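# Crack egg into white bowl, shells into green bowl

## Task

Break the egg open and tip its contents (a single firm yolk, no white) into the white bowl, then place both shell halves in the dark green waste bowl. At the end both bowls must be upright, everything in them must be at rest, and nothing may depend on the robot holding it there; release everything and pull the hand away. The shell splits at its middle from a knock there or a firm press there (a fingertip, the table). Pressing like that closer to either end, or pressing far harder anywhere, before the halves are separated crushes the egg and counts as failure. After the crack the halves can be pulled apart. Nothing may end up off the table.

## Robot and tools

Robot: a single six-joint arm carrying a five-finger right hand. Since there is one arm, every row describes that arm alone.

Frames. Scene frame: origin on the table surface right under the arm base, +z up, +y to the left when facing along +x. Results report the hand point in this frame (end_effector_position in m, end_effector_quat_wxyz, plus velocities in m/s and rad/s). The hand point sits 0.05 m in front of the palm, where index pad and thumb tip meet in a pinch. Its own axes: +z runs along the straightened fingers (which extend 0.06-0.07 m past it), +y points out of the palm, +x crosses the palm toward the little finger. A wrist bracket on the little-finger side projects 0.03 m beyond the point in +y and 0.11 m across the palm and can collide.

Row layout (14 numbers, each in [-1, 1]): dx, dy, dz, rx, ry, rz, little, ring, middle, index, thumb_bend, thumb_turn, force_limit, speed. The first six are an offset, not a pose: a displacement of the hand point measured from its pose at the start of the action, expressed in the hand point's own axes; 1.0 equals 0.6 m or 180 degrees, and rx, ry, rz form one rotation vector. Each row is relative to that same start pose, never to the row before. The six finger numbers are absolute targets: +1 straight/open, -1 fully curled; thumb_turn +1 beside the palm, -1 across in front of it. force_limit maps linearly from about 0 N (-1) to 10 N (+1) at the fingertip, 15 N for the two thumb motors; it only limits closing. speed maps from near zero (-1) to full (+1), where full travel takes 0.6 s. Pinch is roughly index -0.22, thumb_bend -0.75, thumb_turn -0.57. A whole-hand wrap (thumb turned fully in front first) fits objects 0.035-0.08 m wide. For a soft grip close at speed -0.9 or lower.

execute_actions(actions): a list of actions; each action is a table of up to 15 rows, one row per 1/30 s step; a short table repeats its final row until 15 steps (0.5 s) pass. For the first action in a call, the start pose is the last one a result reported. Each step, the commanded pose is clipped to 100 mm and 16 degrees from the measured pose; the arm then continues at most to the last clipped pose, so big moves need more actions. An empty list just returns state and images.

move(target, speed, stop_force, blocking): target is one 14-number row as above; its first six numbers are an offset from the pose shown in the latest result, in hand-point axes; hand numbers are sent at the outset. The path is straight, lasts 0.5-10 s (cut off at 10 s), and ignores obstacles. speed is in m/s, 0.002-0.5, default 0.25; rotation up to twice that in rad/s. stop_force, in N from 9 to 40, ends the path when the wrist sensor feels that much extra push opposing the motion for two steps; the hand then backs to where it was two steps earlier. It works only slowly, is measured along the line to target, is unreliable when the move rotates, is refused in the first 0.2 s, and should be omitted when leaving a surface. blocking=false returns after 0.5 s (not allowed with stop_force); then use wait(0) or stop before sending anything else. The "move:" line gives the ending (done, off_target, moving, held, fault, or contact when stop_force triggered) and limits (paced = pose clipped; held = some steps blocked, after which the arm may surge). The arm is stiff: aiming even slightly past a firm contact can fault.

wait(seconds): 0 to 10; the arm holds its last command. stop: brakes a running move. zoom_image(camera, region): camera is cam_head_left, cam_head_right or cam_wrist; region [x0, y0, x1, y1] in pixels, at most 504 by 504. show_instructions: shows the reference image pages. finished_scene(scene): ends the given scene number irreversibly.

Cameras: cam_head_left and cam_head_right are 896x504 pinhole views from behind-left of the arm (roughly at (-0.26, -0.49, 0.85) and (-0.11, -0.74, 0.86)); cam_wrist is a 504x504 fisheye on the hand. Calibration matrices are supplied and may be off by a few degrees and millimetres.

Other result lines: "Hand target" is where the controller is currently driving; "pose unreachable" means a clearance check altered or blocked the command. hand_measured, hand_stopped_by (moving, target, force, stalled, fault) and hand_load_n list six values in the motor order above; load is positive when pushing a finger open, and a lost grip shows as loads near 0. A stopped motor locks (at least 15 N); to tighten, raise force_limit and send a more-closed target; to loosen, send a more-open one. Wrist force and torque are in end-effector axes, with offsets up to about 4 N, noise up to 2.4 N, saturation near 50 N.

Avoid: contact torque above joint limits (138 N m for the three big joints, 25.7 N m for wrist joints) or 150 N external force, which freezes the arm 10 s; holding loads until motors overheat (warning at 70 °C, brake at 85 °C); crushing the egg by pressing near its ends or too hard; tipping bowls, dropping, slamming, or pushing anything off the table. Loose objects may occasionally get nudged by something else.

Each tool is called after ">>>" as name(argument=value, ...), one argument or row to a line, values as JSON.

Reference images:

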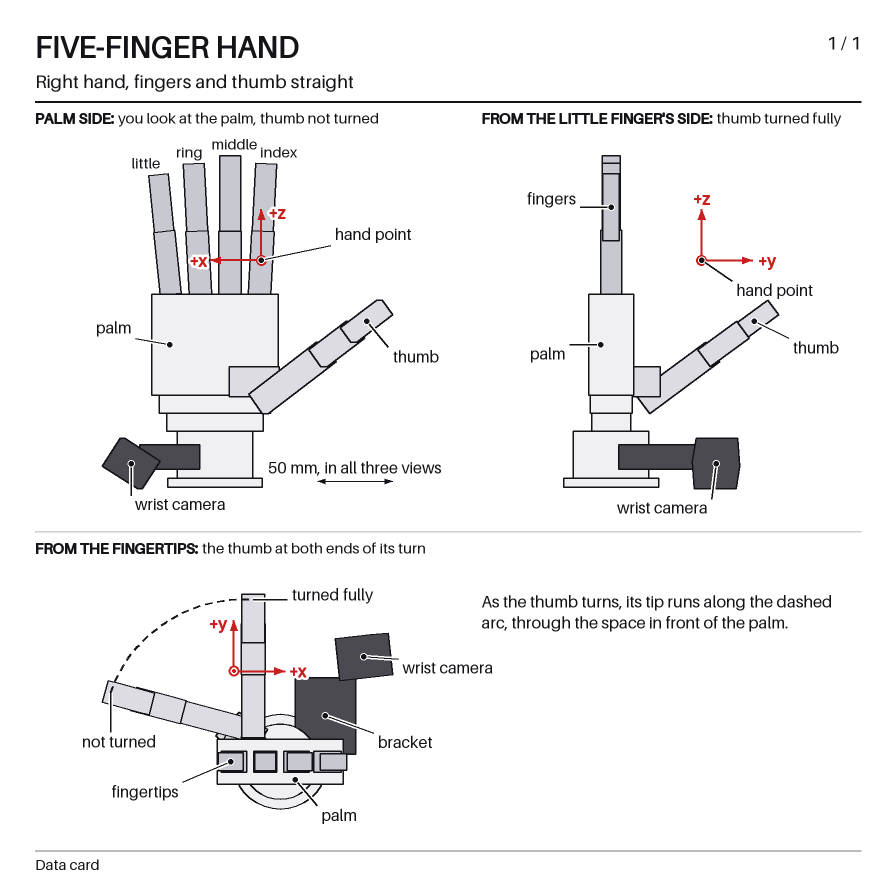

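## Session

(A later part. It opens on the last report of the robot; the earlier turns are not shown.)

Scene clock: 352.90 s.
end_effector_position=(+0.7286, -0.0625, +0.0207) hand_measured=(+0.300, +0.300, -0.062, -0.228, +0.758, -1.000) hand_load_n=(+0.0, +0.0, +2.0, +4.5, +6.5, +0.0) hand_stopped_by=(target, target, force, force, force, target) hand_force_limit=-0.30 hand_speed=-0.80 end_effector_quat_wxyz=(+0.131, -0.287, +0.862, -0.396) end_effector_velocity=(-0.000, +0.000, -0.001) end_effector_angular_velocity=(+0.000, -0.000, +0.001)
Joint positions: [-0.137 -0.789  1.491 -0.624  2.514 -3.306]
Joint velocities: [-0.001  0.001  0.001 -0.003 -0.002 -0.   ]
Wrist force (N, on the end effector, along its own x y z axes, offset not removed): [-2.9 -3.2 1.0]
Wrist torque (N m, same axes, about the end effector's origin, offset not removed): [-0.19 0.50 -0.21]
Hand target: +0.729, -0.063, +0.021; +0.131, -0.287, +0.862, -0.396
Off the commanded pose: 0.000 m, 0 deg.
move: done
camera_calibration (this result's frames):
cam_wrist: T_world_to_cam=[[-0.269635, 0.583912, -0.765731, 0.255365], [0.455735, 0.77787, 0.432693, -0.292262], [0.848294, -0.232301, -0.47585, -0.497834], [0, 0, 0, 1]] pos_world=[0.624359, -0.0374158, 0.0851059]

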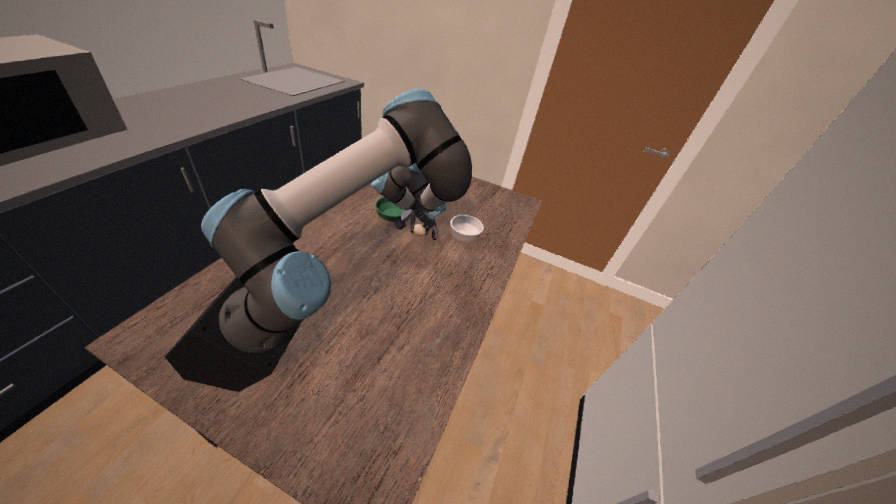

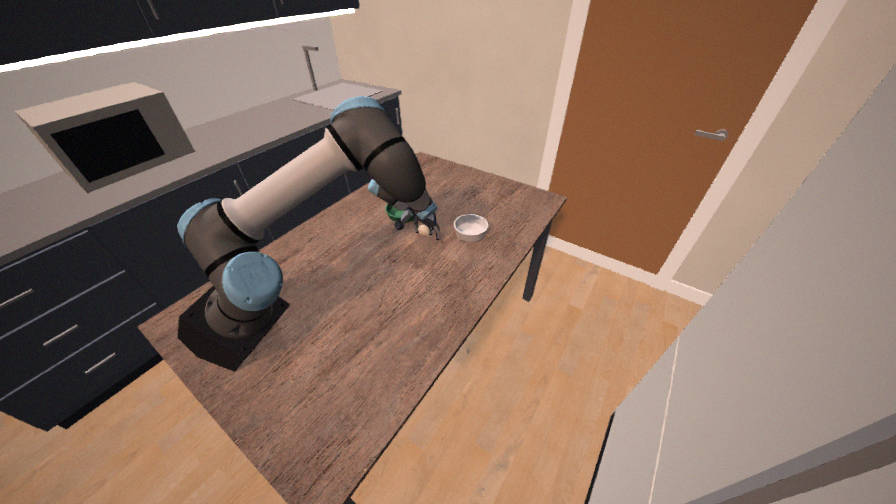

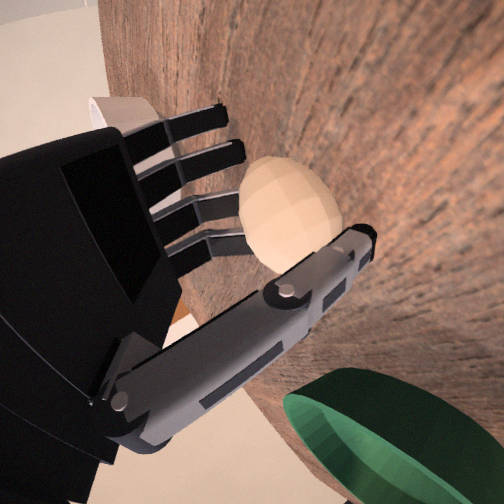

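>>> move(
  target=[0.035,-0.357,0.083,0,0,0,0.3,0.3,-0.98,-0.98,-0.98,-1,-0.3,-0.8],
  speed=0.15,
)

>>> zoom_image(
  camera="cam_head_right",
  region=[400, 160, 540, 250],
)

>>> zoom_image(
  camera="cam_head_left",
  region=[400, 160, 540, 250],
)

Scene clock: 367.67 s.
end_effector_position=(+0.8182, -0.2167, +0.1505) hand_measured=(+0.300, +0.300, -0.062, -0.228, +0.758, -1.000) hand_load_n=(+0.0, +0.0, +2.0, +5.0, +6.5, -0.5) hand_stopped_by=(target, target, force, force, force, target) hand_force_limit=-0.30 hand_speed=-0.80 end_effector_quat_wxyz=(+0.132, -0.287, +0.862, -0.396) end_effector_velocity=(+0.002, -0.002, +0.001) end_effector_angular_velocity=(+0.002, +0.002, -0.001)
Joint positions: [-0.186 -0.899  1.088 -0.116  2.465 -3.312]
Joint velocities: [-0.001  0.003 -0.014  0.015  0.     0.004]
Wrist force (N, on the end effector, along its own x y z axes, offset not removed): [0.6 -3.1 2.2]
Wrist torque (N m, same axes, about the end effector's origin, offset not removed): [-0.51 -0.32 -0.17]
Hand target: +0.818, -0.217, +0.151; +0.131, -0.287, +0.862, -0.396
Off the commanded pose: 0.000 m, 0 deg.
move: done
camera_calibration (this result's frames):
cam_wrist: T_world_to_cam=[[-0.269378, 0.583748, -0.765946, 0.468728], [0.455431, 0.778007, 0.432767, -0.269036], [0.848539, -0.232258, -0.475435, -0.548136], [0, 0, 0, 1]] pos_world=[0.713907, -0.191615, 0.214847]

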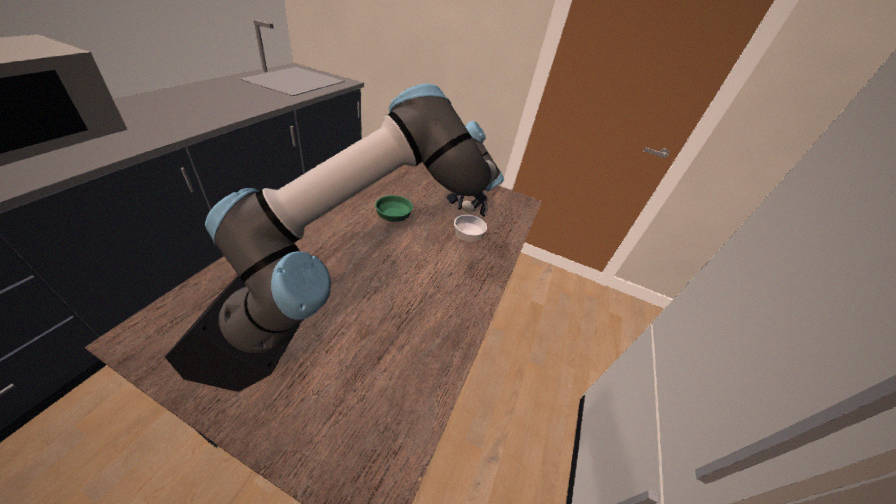

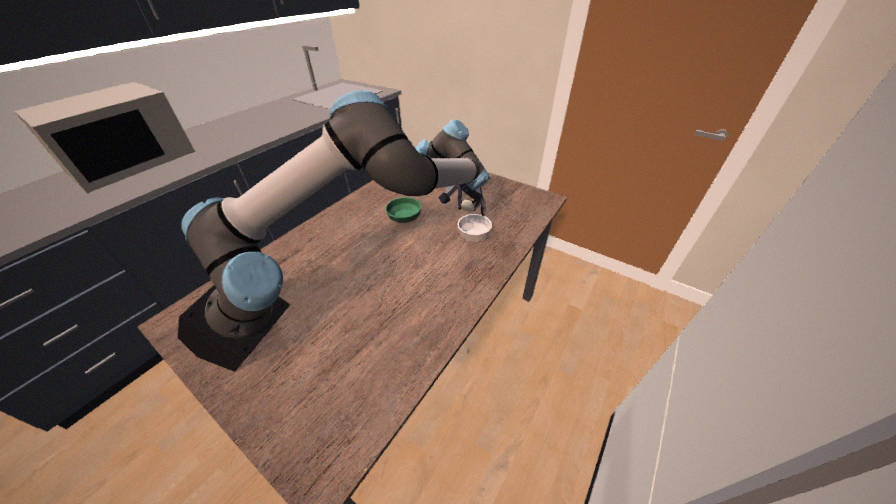

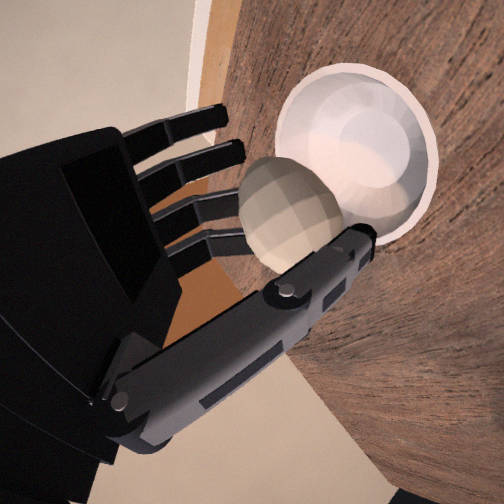

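Region (400, 160, 540, 250) of cam_head_right's 896x504 image, scaled by 3.600, with more detail than that image has; it fills the top 324 rows of this view, and the rest is white.

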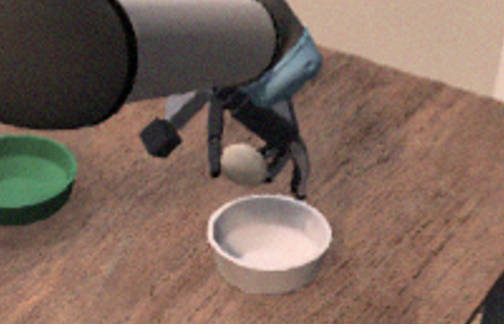

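Region (400, 160, 540, 250) of cam_head_left's 896x504 image, scaled by 3.600, with more detail than that image has; it fills the top 324 rows of this view, and the rest is white.

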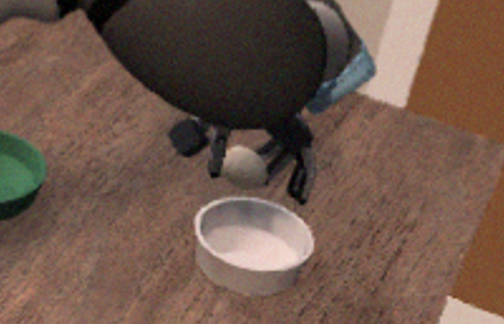

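>>> move(
  target=[0.048,0.033,0.063,0,0,0,0.3,0.3,-0.98,-0.98,-0.98,-1,-0.3,-0.8],
  speed=0.1,
)

>>> execute_actions(
  actions=[
    [[0,0,0,0,0,0,0.3,0.3,-0.98,-0.95,-0.95,-1,0.2,-0.85]],
    [[0,0,0,0,0,0,0.3,0.3,-0.98,-0.95,-0.95,-1,0.2,-0.85]],
    [[0,0,0,0,0,0,0.3,0.3,-0.98,-0.95,-0.95,-1,0.2,-0.85]],
  ],
)

Scene clock: 395.27 s.
end_effector_position=(+0.8047, -0.2464, +0.1111) hand_measured=(+0.300, +0.300, -0.062, -0.228, +0.758, -1.000) hand_load_n=(+0.0, +0.0, +2.0, +5.0, +6.5, -0.5) hand_stopped_by=(target, target, force, force, force, target) hand_force_limit=-0.30 hand_speed=-0.80 end_effector_quat_wxyz=(+0.132, -0.287, +0.862, -0.396) end_effector_velocity=(-0.001, -0.001, -0.003) end_effector_angular_velocity=(+0.000, +0.002, +0.001)
Joint positions: [-0.263 -0.919  1.159 -0.173  2.388 -3.32 ]
Joint velocities: [-0.005 -0.     0.004 -0.002 -0.005 -0.001]
Wrist force (N, on the end effector, along its own x y z axes, offset not removed): [1.9 -2.2 1.7]
Wrist torque (N m, same axes, about the end effector's origin, offset not removed): [-0.52 -0.22 0.23]
Hand target: +0.805, -0.247, +0.111; +0.132, -0.287, +0.862, -0.396
Off the commanded pose: 0.000 m, 0 deg.
move: done
camera_calibration (this result's frames):
cam_wrist: T_world_to_cam=[[-0.269395, 0.5839, -0.765825, 0.452294], [0.455509, 0.777902, 0.432873, -0.222792], [0.848491, -0.232227, -0.475535, -0.562233], [0, 0, 0, 1]] pos_world=[0.70038, -0.221349, 0.175457]

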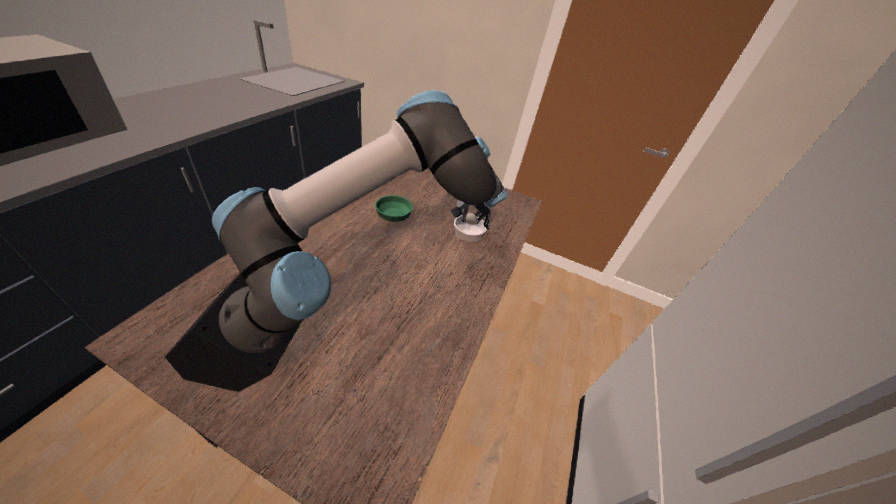

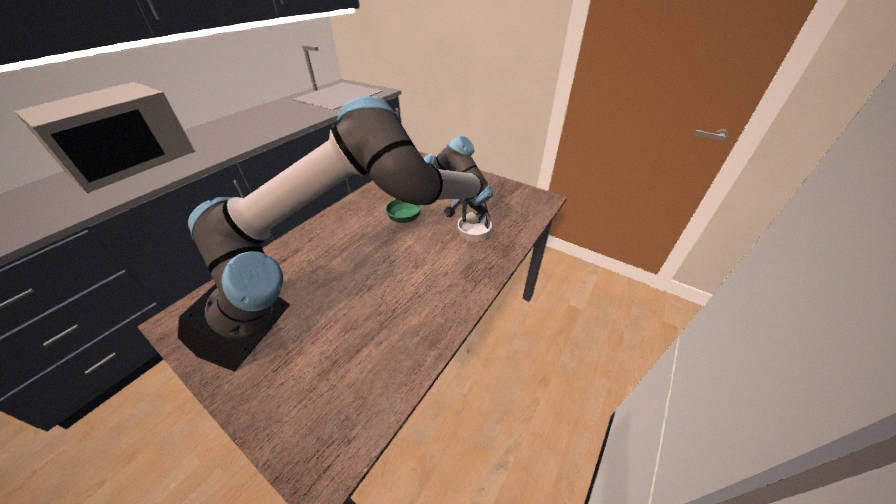

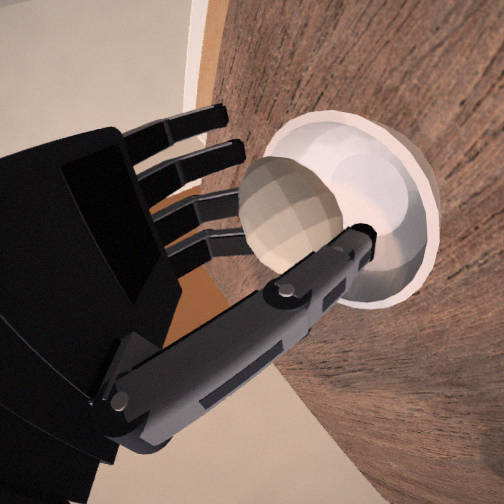

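Scene clock: 396.77 s.
end_effector_position=(+0.8046, -0.2465, +0.1110) hand_measured=(+0.300, +0.300, -0.062, -0.234, +0.742, -1.000) hand_load_n=(+0.0, +0.0, +2.5, +7.0, +8.5, -0.5) hand_stopped_by=(target, target, force, force, force, target) hand_force_limit=0.20 hand_speed=-0.85 end_effector_quat_wxyz=(+0.131, -0.287, +0.862, -0.396) end_effector_velocity=(+0.000, +0.002, +0.001) end_effector_angular_velocity=(+0.001, +0.000, +0.002)
Joint positions: [-0.264 -0.919  1.159 -0.173  2.388 -3.32 ]
Joint velocities: [ 0.003  0.     0.     0.001  0.001 -0.   ]
Wrist force (N, on the end effector, along its own x y z axes, offset not removed): [-1.6 0.4 3.3]
Wrist torque (N m, same axes, about the end effector's origin, offset not removed): [0.19 0.04 -0.35]
Hand target: +0.805, -0.246, +0.111; +0.131, -0.287, +0.862, -0.396
Off the commanded pose: 0.000 m, 0 deg.
camera_calibration (this result's frames):
cam_wrist: T_world_to_cam=[[-0.269465, 0.583891, -0.765806, 0.452297], [0.455482, 0.777925, 0.432861, -0.22267], [0.848484, -0.23217, -0.475575, -0.562228], [0, 0, 0, 1]] pos_world=[0.700342, -0.221404, 0.175375]

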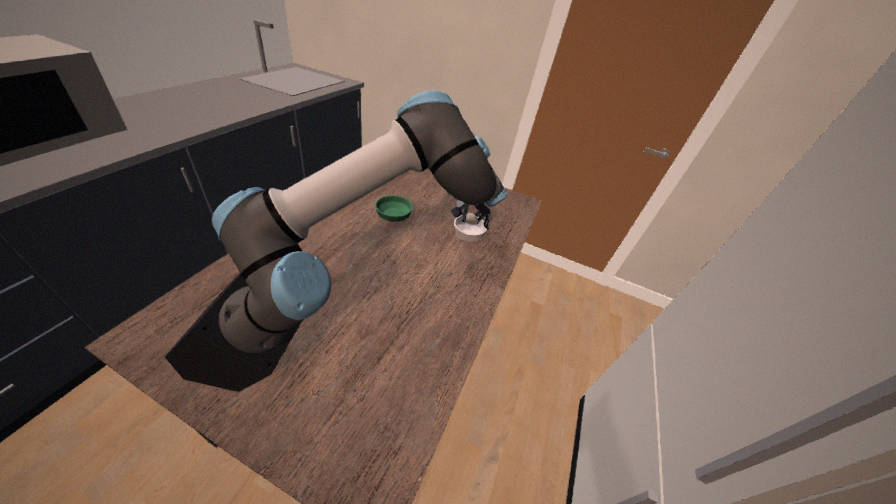

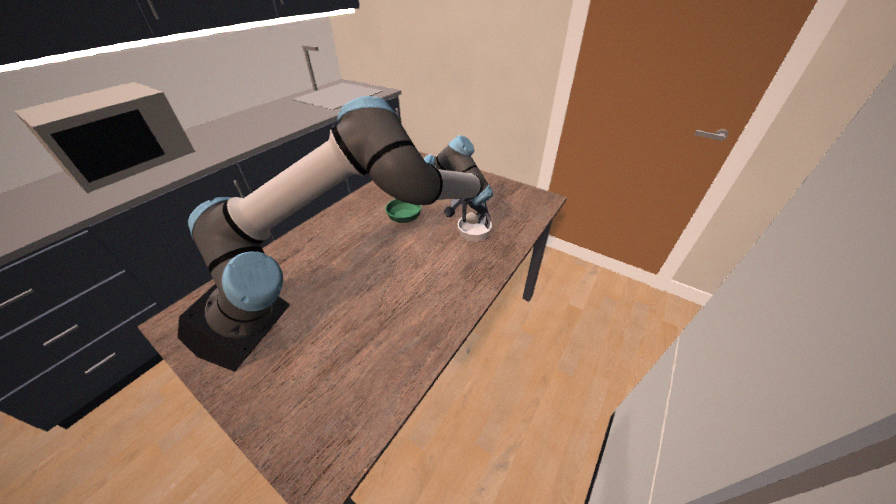

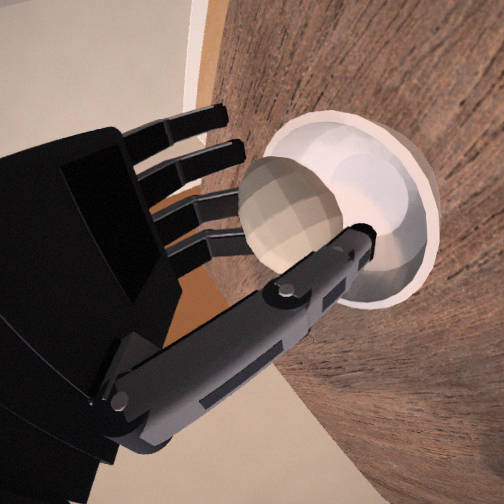

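>>> execute_actions(
  actions=[
    [[0,0,0,0,0,0,0.3,0.3,-0.98,-0.99,-0.99,-1,0.6,-0.85]],
    [[0,0,0,0,0,0,0.3,0.3,-0.98,-0.99,-0.99,-1,0.6,-0.85]],
    [[0,0,0,0,0,0,0.3,0.3,-0.98,-0.99,-0.99,-1,0.6,-0.85]],
  ],
)

Scene clock: 406.53 s.
end_effector_position=(+0.8046, -0.2465, +0.1110) hand_measured=(+0.300, +0.300, -0.062, -0.240, +0.722, -1.000) hand_load_n=(+0.0, +0.0, +3.0, +9.5, +11.5, -1.0) hand_stopped_by=(target, target, force, force, force, target) hand_force_limit=0.60 hand_speed=-0.85 end_effector_quat_wxyz=(+0.131, -0.287, +0.862, -0.396) end_effector_velocity=(+0.001, +0.000, +0.001) end_effector_angular_velocity=(+0.000, -0.002, -0.000)
Joint positions: [-0.264 -0.919  1.159 -0.173  2.388 -3.32 ]
Joint velocities: [ 0.001 -0.    -0.    -0.001 -0.     0.   ]
Wrist force (N, on the end effector, along its own x y z axes, offset not removed): [-5.2 1.1 2.3]
Wrist torque (N m, same axes, about the end effector's origin, offset not removed): [-0.02 0.63 -0.20]
Hand target: +0.805, -0.246, +0.111; +0.131, -0.287, +0.862, -0.396
Off the commanded pose: 0.000 m, 0 deg.
camera_calibration (this result's frames):
cam_wrist: T_world_to_cam=[[-0.269465, 0.583891, -0.765806, 0.452297], [0.455482, 0.777925, 0.432861, -0.22267], [0.848484, -0.23217, -0.475575, -0.562228], [0, 0, 0, 1]] pos_world=[0.700342, -0.221404, 0.175375]

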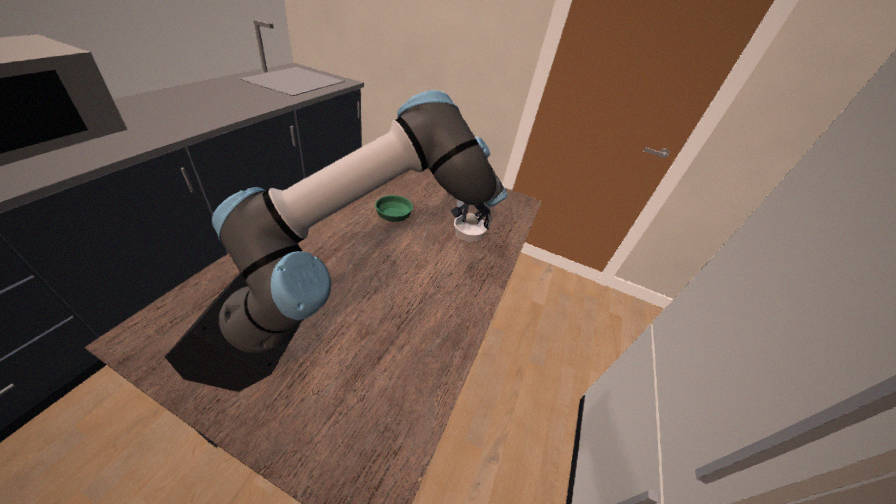

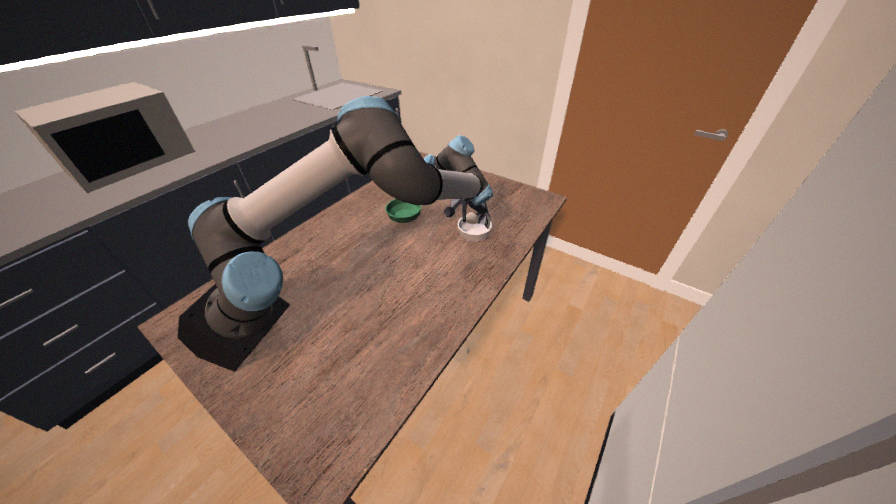

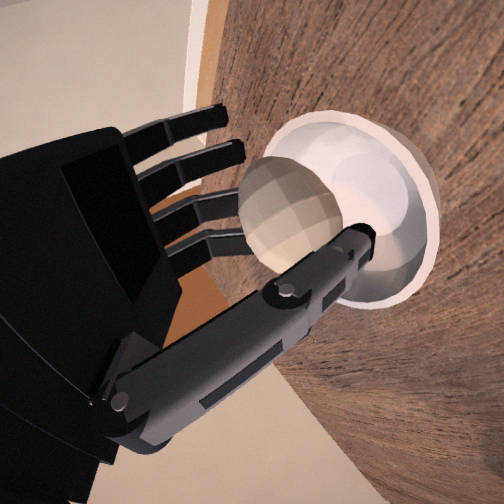

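>>> zoom_image(
  camera="cam_wrist",
  region=[200, 130, 400, 300],
)

>>> zoom_image(
  camera="cam_head_right",
  region=[430, 180, 520, 245],
)

Region (200, 130, 400, 300) of cam_wrist's 504x504 image, scaled by 2.520, with more detail than that image has; it fills the top 428 rows of this view, and the rest is white.

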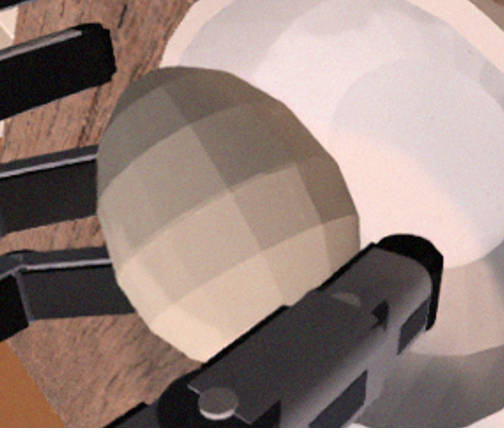

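Region (430, 180, 520, 245) of cam_head_right's 896x504 image, scaled by 5.600, with more detail than that image has.

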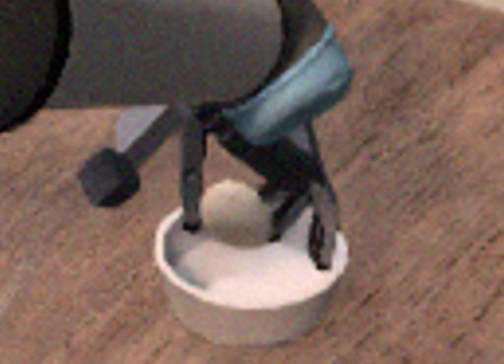

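>>> move(
  target=[-0.035,0.19,-0.055,0,0,0,0.3,0.3,-0.98,-0.99,-0.99,-1,0.6,-0.85],
  speed=0.15,
)

Scene clock: 458.43 s.
end_effector_position=(+0.7619, -0.1547, +0.0463) hand_measured=(+0.300, +0.300, -0.062, -0.240, +0.722, -1.000) hand_load_n=(+0.0, +0.0, +0.0, +9.5, +8.0, -2.0) hand_stopped_by=(target, target, force, force, force, target) hand_force_limit=0.60 hand_speed=-0.85 end_effector_quat_wxyz=(+0.131, -0.287, +0.862, -0.396) end_effector_velocity=(-0.001, +0.002, -0.001) end_effector_angular_velocity=(-0.002, -0.001, -0.000)
Joint positions: [-0.223 -0.87   1.387 -0.447  2.428 -3.316]
Joint velocities: [ 0.002  0.002  0.005 -0.01   0.002 -0.002]
Wrist force (N, on the end effector, along its own x y z axes, offset not removed): [2.1 -1.9 -0.2]
Wrist torque (N m, same axes, about the end effector's origin, offset not removed): [0.15 -0.23 0.10]
Hand target: +0.762, -0.154, +0.046; +0.131, -0.287, +0.862, -0.396
Off the commanded pose: 0.000 m, 0 deg.
move: done
camera_calibration (this result's frames):
cam_wrist: T_world_to_cam=[[-0.269578, 0.58397, -0.765707, 0.33771], [0.455546, 0.777881, 0.432873, -0.246613], [0.848413, -0.232122, -0.475725, -0.535374], [0, 0, 0, 1]] pos_world=[0.657601, -0.129648, 0.110648]

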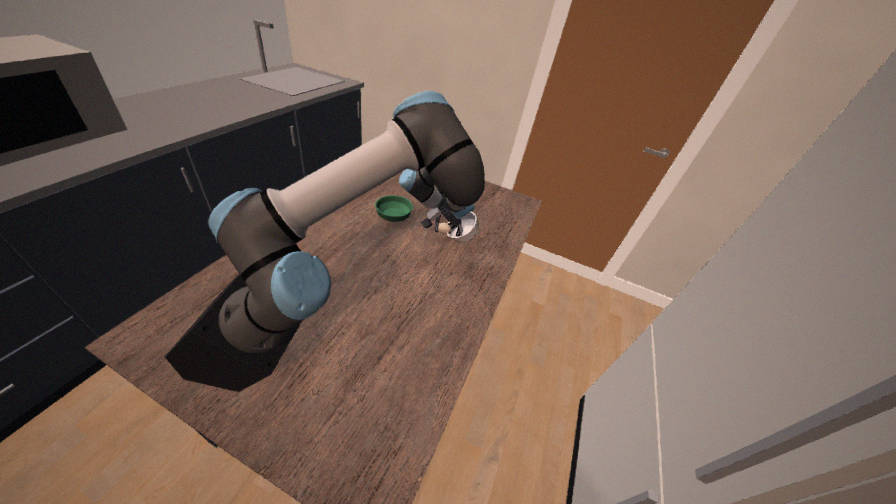

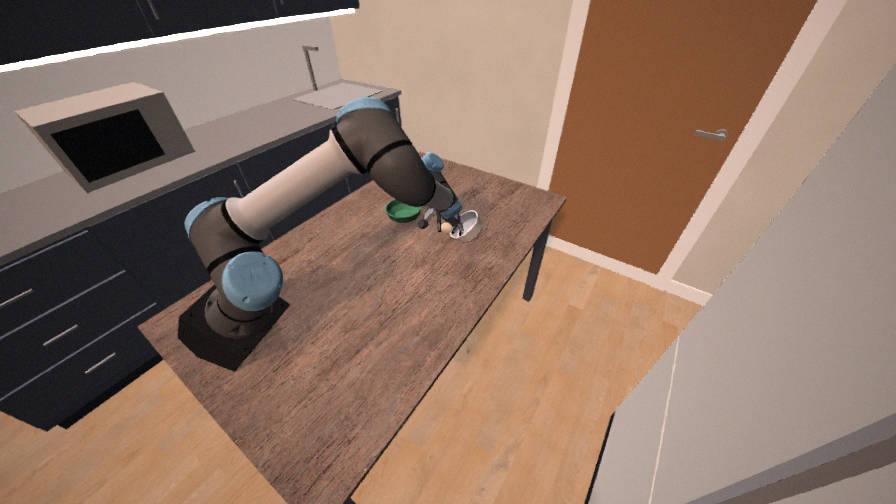

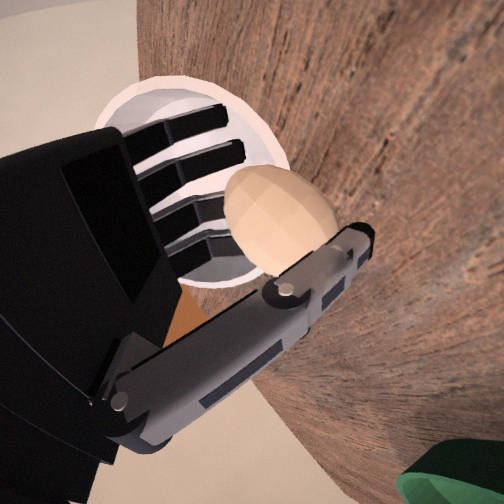

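>>> move(
  target=[0,-0.09,-0.076,0,0,0,0.3,0.3,-0.98,-0.99,-0.99,-1,0.6,-0.85],
  speed=0.04,
)

>>> zoom_image(
  camera="cam_wrist",
  region=[200, 130, 400, 300],
)

>>> zoom_image(
  camera="cam_head_right",
  region=[410, 180, 520, 255],
)

Scene clock: 470.70 s.
end_effector_position=(+0.7623, -0.1552, +0.1166) hand_measured=(+0.300, +0.300, -0.062, -0.240, +0.722, -1.000) hand_load_n=(+0.0, +0.0, +0.0, +9.5, +8.0, -2.0) hand_stopped_by=(target, target, force, force, force, target) hand_force_limit=0.60 hand_speed=-0.85 end_effector_quat_wxyz=(+0.131, -0.287, +0.862, -0.396) end_effector_velocity=(+0.001, -0.000, +0.003) end_effector_angular_velocity=(-0.000, -0.001, -0.001)
Joint positions: [-0.156 -0.946  1.365 -0.343  2.495 -3.308]
Joint velocities: [ 0.003 -0.002 -0.003  0.004  0.003  0.   ]
Wrist force (N, on the end effector, along its own x y z axes, offset not removed): [-0.6 -3.2 2.7]
Wrist torque (N m, same axes, about the end effector's origin, offset not removed): [-0.52 -0.07 -0.26]
Hand target: +0.762, -0.155, +0.117; +0.131, -0.287, +0.862, -0.396
Off the commanded pose: 0.000 m, 0 deg.
move: done
camera_calibration (this result's frames):
cam_wrist: T_world_to_cam=[[-0.269586, 0.583849, -0.765797, 0.391935], [0.455508, 0.777961, 0.432769, -0.276815], [0.848432, -0.232158, -0.475675, -0.50237], [0, 0, 0, 1]] pos_world=[0.657978, -0.130109, 0.180975]

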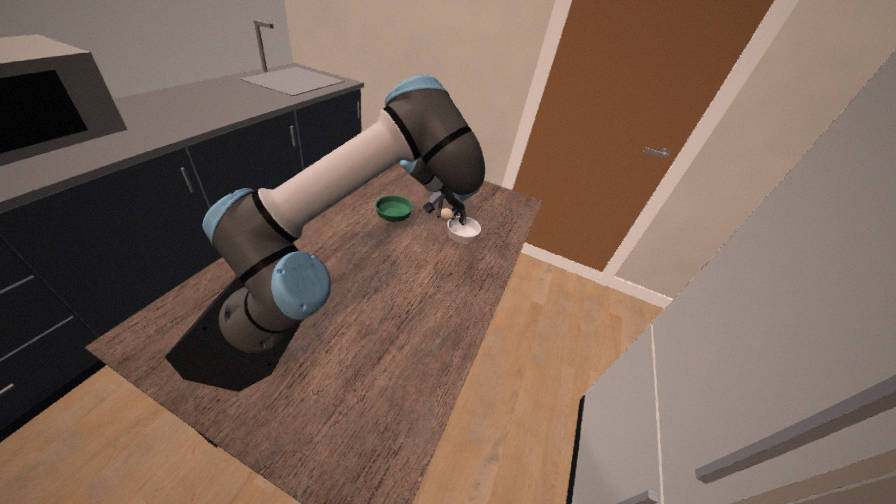

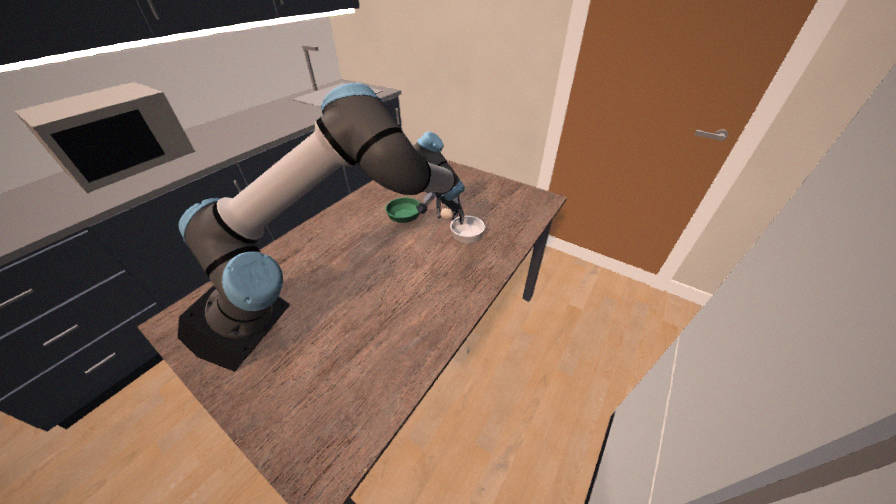

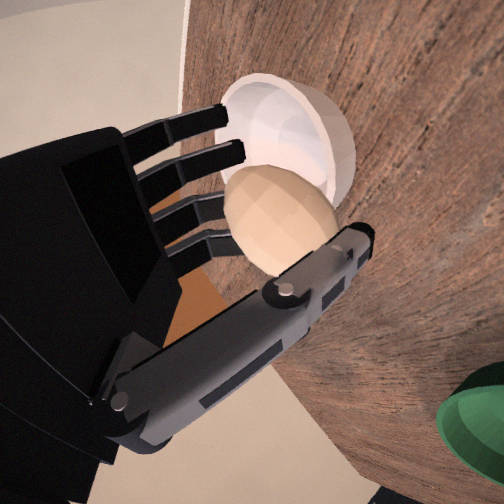

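Region (200, 130, 400, 300) of cam_wrist's 504x504 image, scaled by 2.520, with more detail than that image has; it fills the top 428 rows of this view, and the rest is white.

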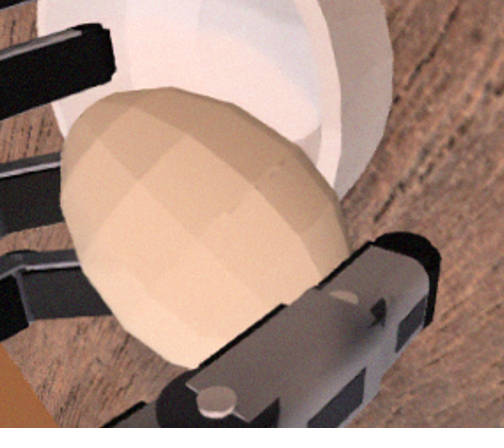

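Region (410, 180, 520, 255) of cam_head_right's 896x504 image, scaled by 4.582, with more detail than that image has; it fills the top 344 rows of this view, and the rest is white.

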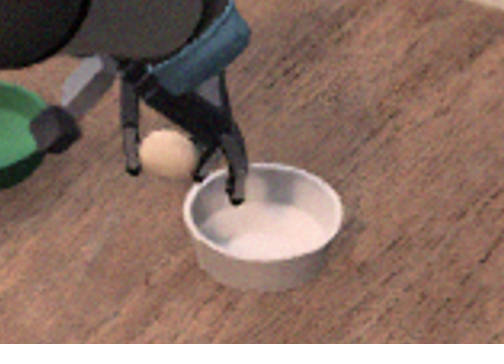

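>>> move(
  target=[-0.037,0.105,-0.12,0,0,0,0.3,0.3,-0.98,-0.99,-0.99,-1,0.6,-0.85],
  speed=0.15,
)

>>> move(
  target=[0,0.125,0.108,0,0,0,0.3,0.3,-0.98,-0.99,-0.99,-1,0.6,-0.85],
  speed=0.02,
  stop_force=12,
)

Scene clock: 486.40 s.
end_effector_position=(+0.7227, -0.0657, +0.1157) hand_measured=(+0.300, +0.300, -0.062, -0.240, +0.722, -1.000) hand_load_n=(+0.0, +0.0, +0.0, +9.5, +8.0, -2.0) hand_stopped_by=(target, target, force, force, force, target) hand_force_limit=0.60 hand_speed=-0.85 end_effector_quat_wxyz=(+0.131, -0.287, +0.862, -0.396) end_effector_velocity=(-0.000, +0.003, +0.001) end_effector_angular_velocity=(-0.001, -0.003, +0.001)
Joint positions: [-0.043 -0.914  1.492 -0.488  2.608 -3.292]
Joint velocities: [ 0.005  0.002  0.003 -0.008  0.003 -0.001]
Wrist force (N, on the end effector, along its own x y z axes, offset not removed): [-4.3 -4.2 0.6]
Wrist torque (N m, same axes, about the end effector's origin, offset not removed): [-0.58 0.64 -0.32]
Hand target: +0.723, -0.065, +0.116; +0.131, -0.287, +0.862, -0.396
Off the commanded pose: 0.000 m, 0 deg.
move: done
camera_calibration (this result's frames):
cam_wrist: T_world_to_cam=[[-0.269668, 0.583787, -0.765814, 0.328397], [0.455499, 0.778011, 0.432689, -0.328031], [0.84841, -0.232145, -0.475719, -0.448437], [0, 0, 0, 1]] pos_world=[0.618434, -0.0406048, 0.180096]

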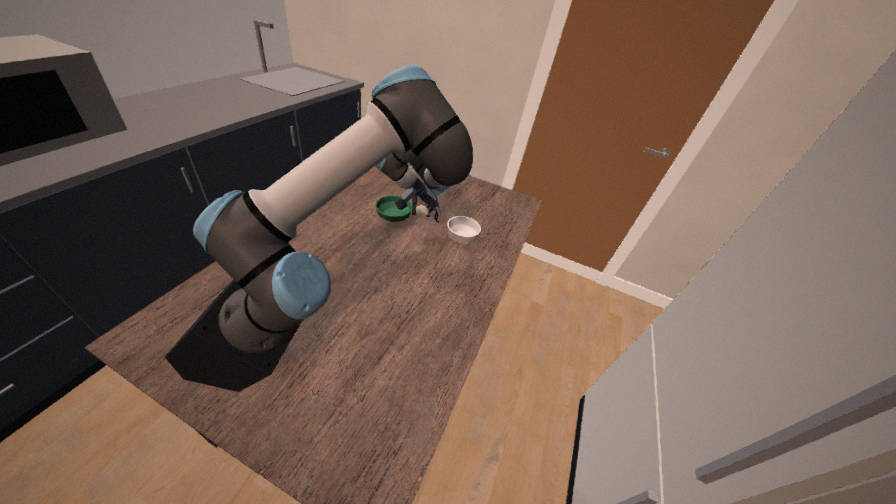

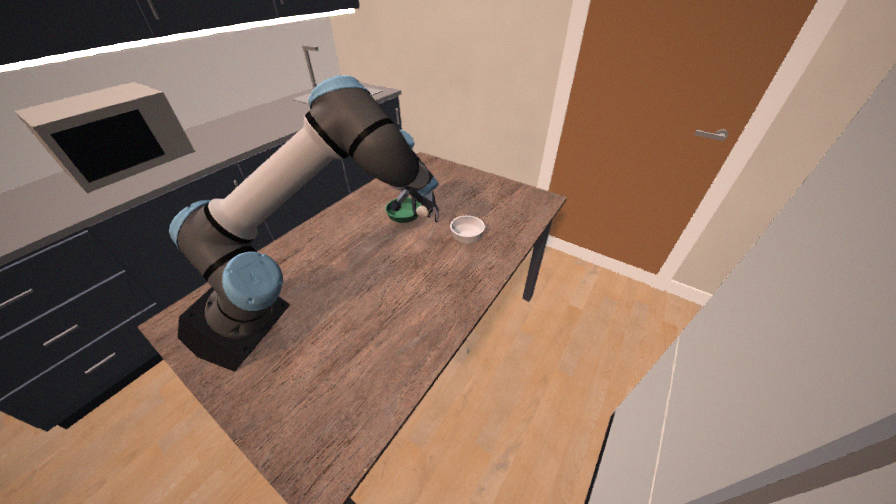

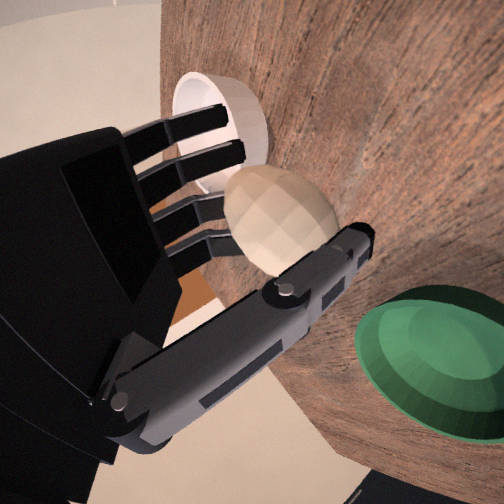

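Scene clock: 491.60 s.
end_effector_position=(+0.7229, -0.0660, +0.0197) hand_measured=(+0.300, +0.300, -0.064, -0.240, +0.722, -1.000) hand_load_n=(+0.0, -3.5, -5.0, +9.5, +8.0, -2.0) hand_stopped_by=(target, target, force, force, force, target) hand_force_limit=0.60 hand_speed=-0.85 end_effector_quat_wxyz=(+0.131, -0.287, +0.862, -0.396) end_effector_velocity=(-0.003, +0.001, +0.004) end_effector_angular_velocity=(+0.001, +0.007, +0.002)
Joint positions: [-0.144 -0.801  1.514 -0.636  2.507 -3.307]
Joint velocities: [ 0.005 -0.007  0.003  0.012  0.007  0.002]
Wrist force (N, on the end effector, along its own x y z axes, offset not removed): [10.2 -31.1 -28.0]
Wrist torque (N m, same axes, about the end effector's origin, offset not removed): [1.00 1.04 -0.91]
Hand target: +0.723, -0.066, +0.021; +0.131, -0.287, +0.862, -0.396
Off the commanded pose: 0.003 m, 0 deg.
move: contact
camera_calibration (this result's frames):
cam_wrist: T_world_to_cam=[[-0.269739, 0.583866, -0.765729, 0.255087], [0.455375, 0.778011, 0.432819, -0.28625], [0.848454, -0.231946, -0.475738, -0.494406], [0, 0, 0, 1]] pos_world=[0.618638, -0.0409062, 0.084014]

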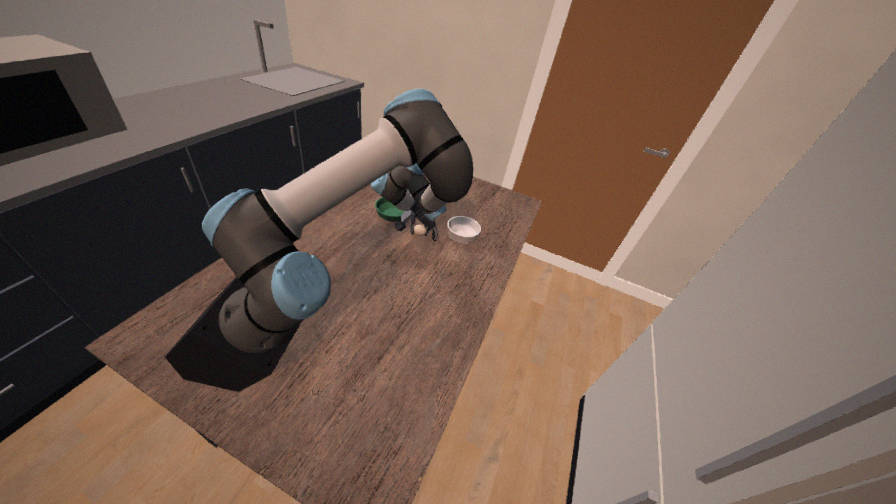

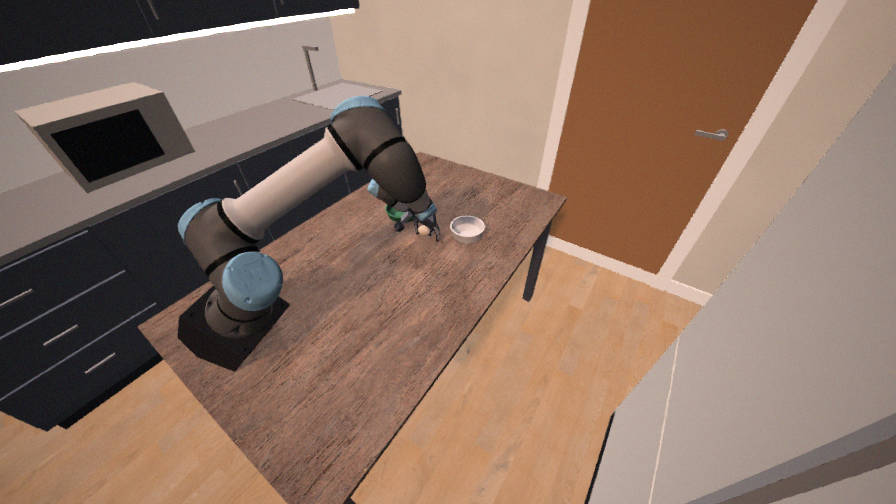

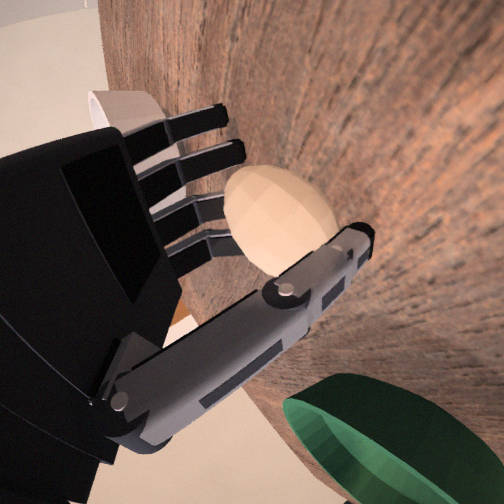

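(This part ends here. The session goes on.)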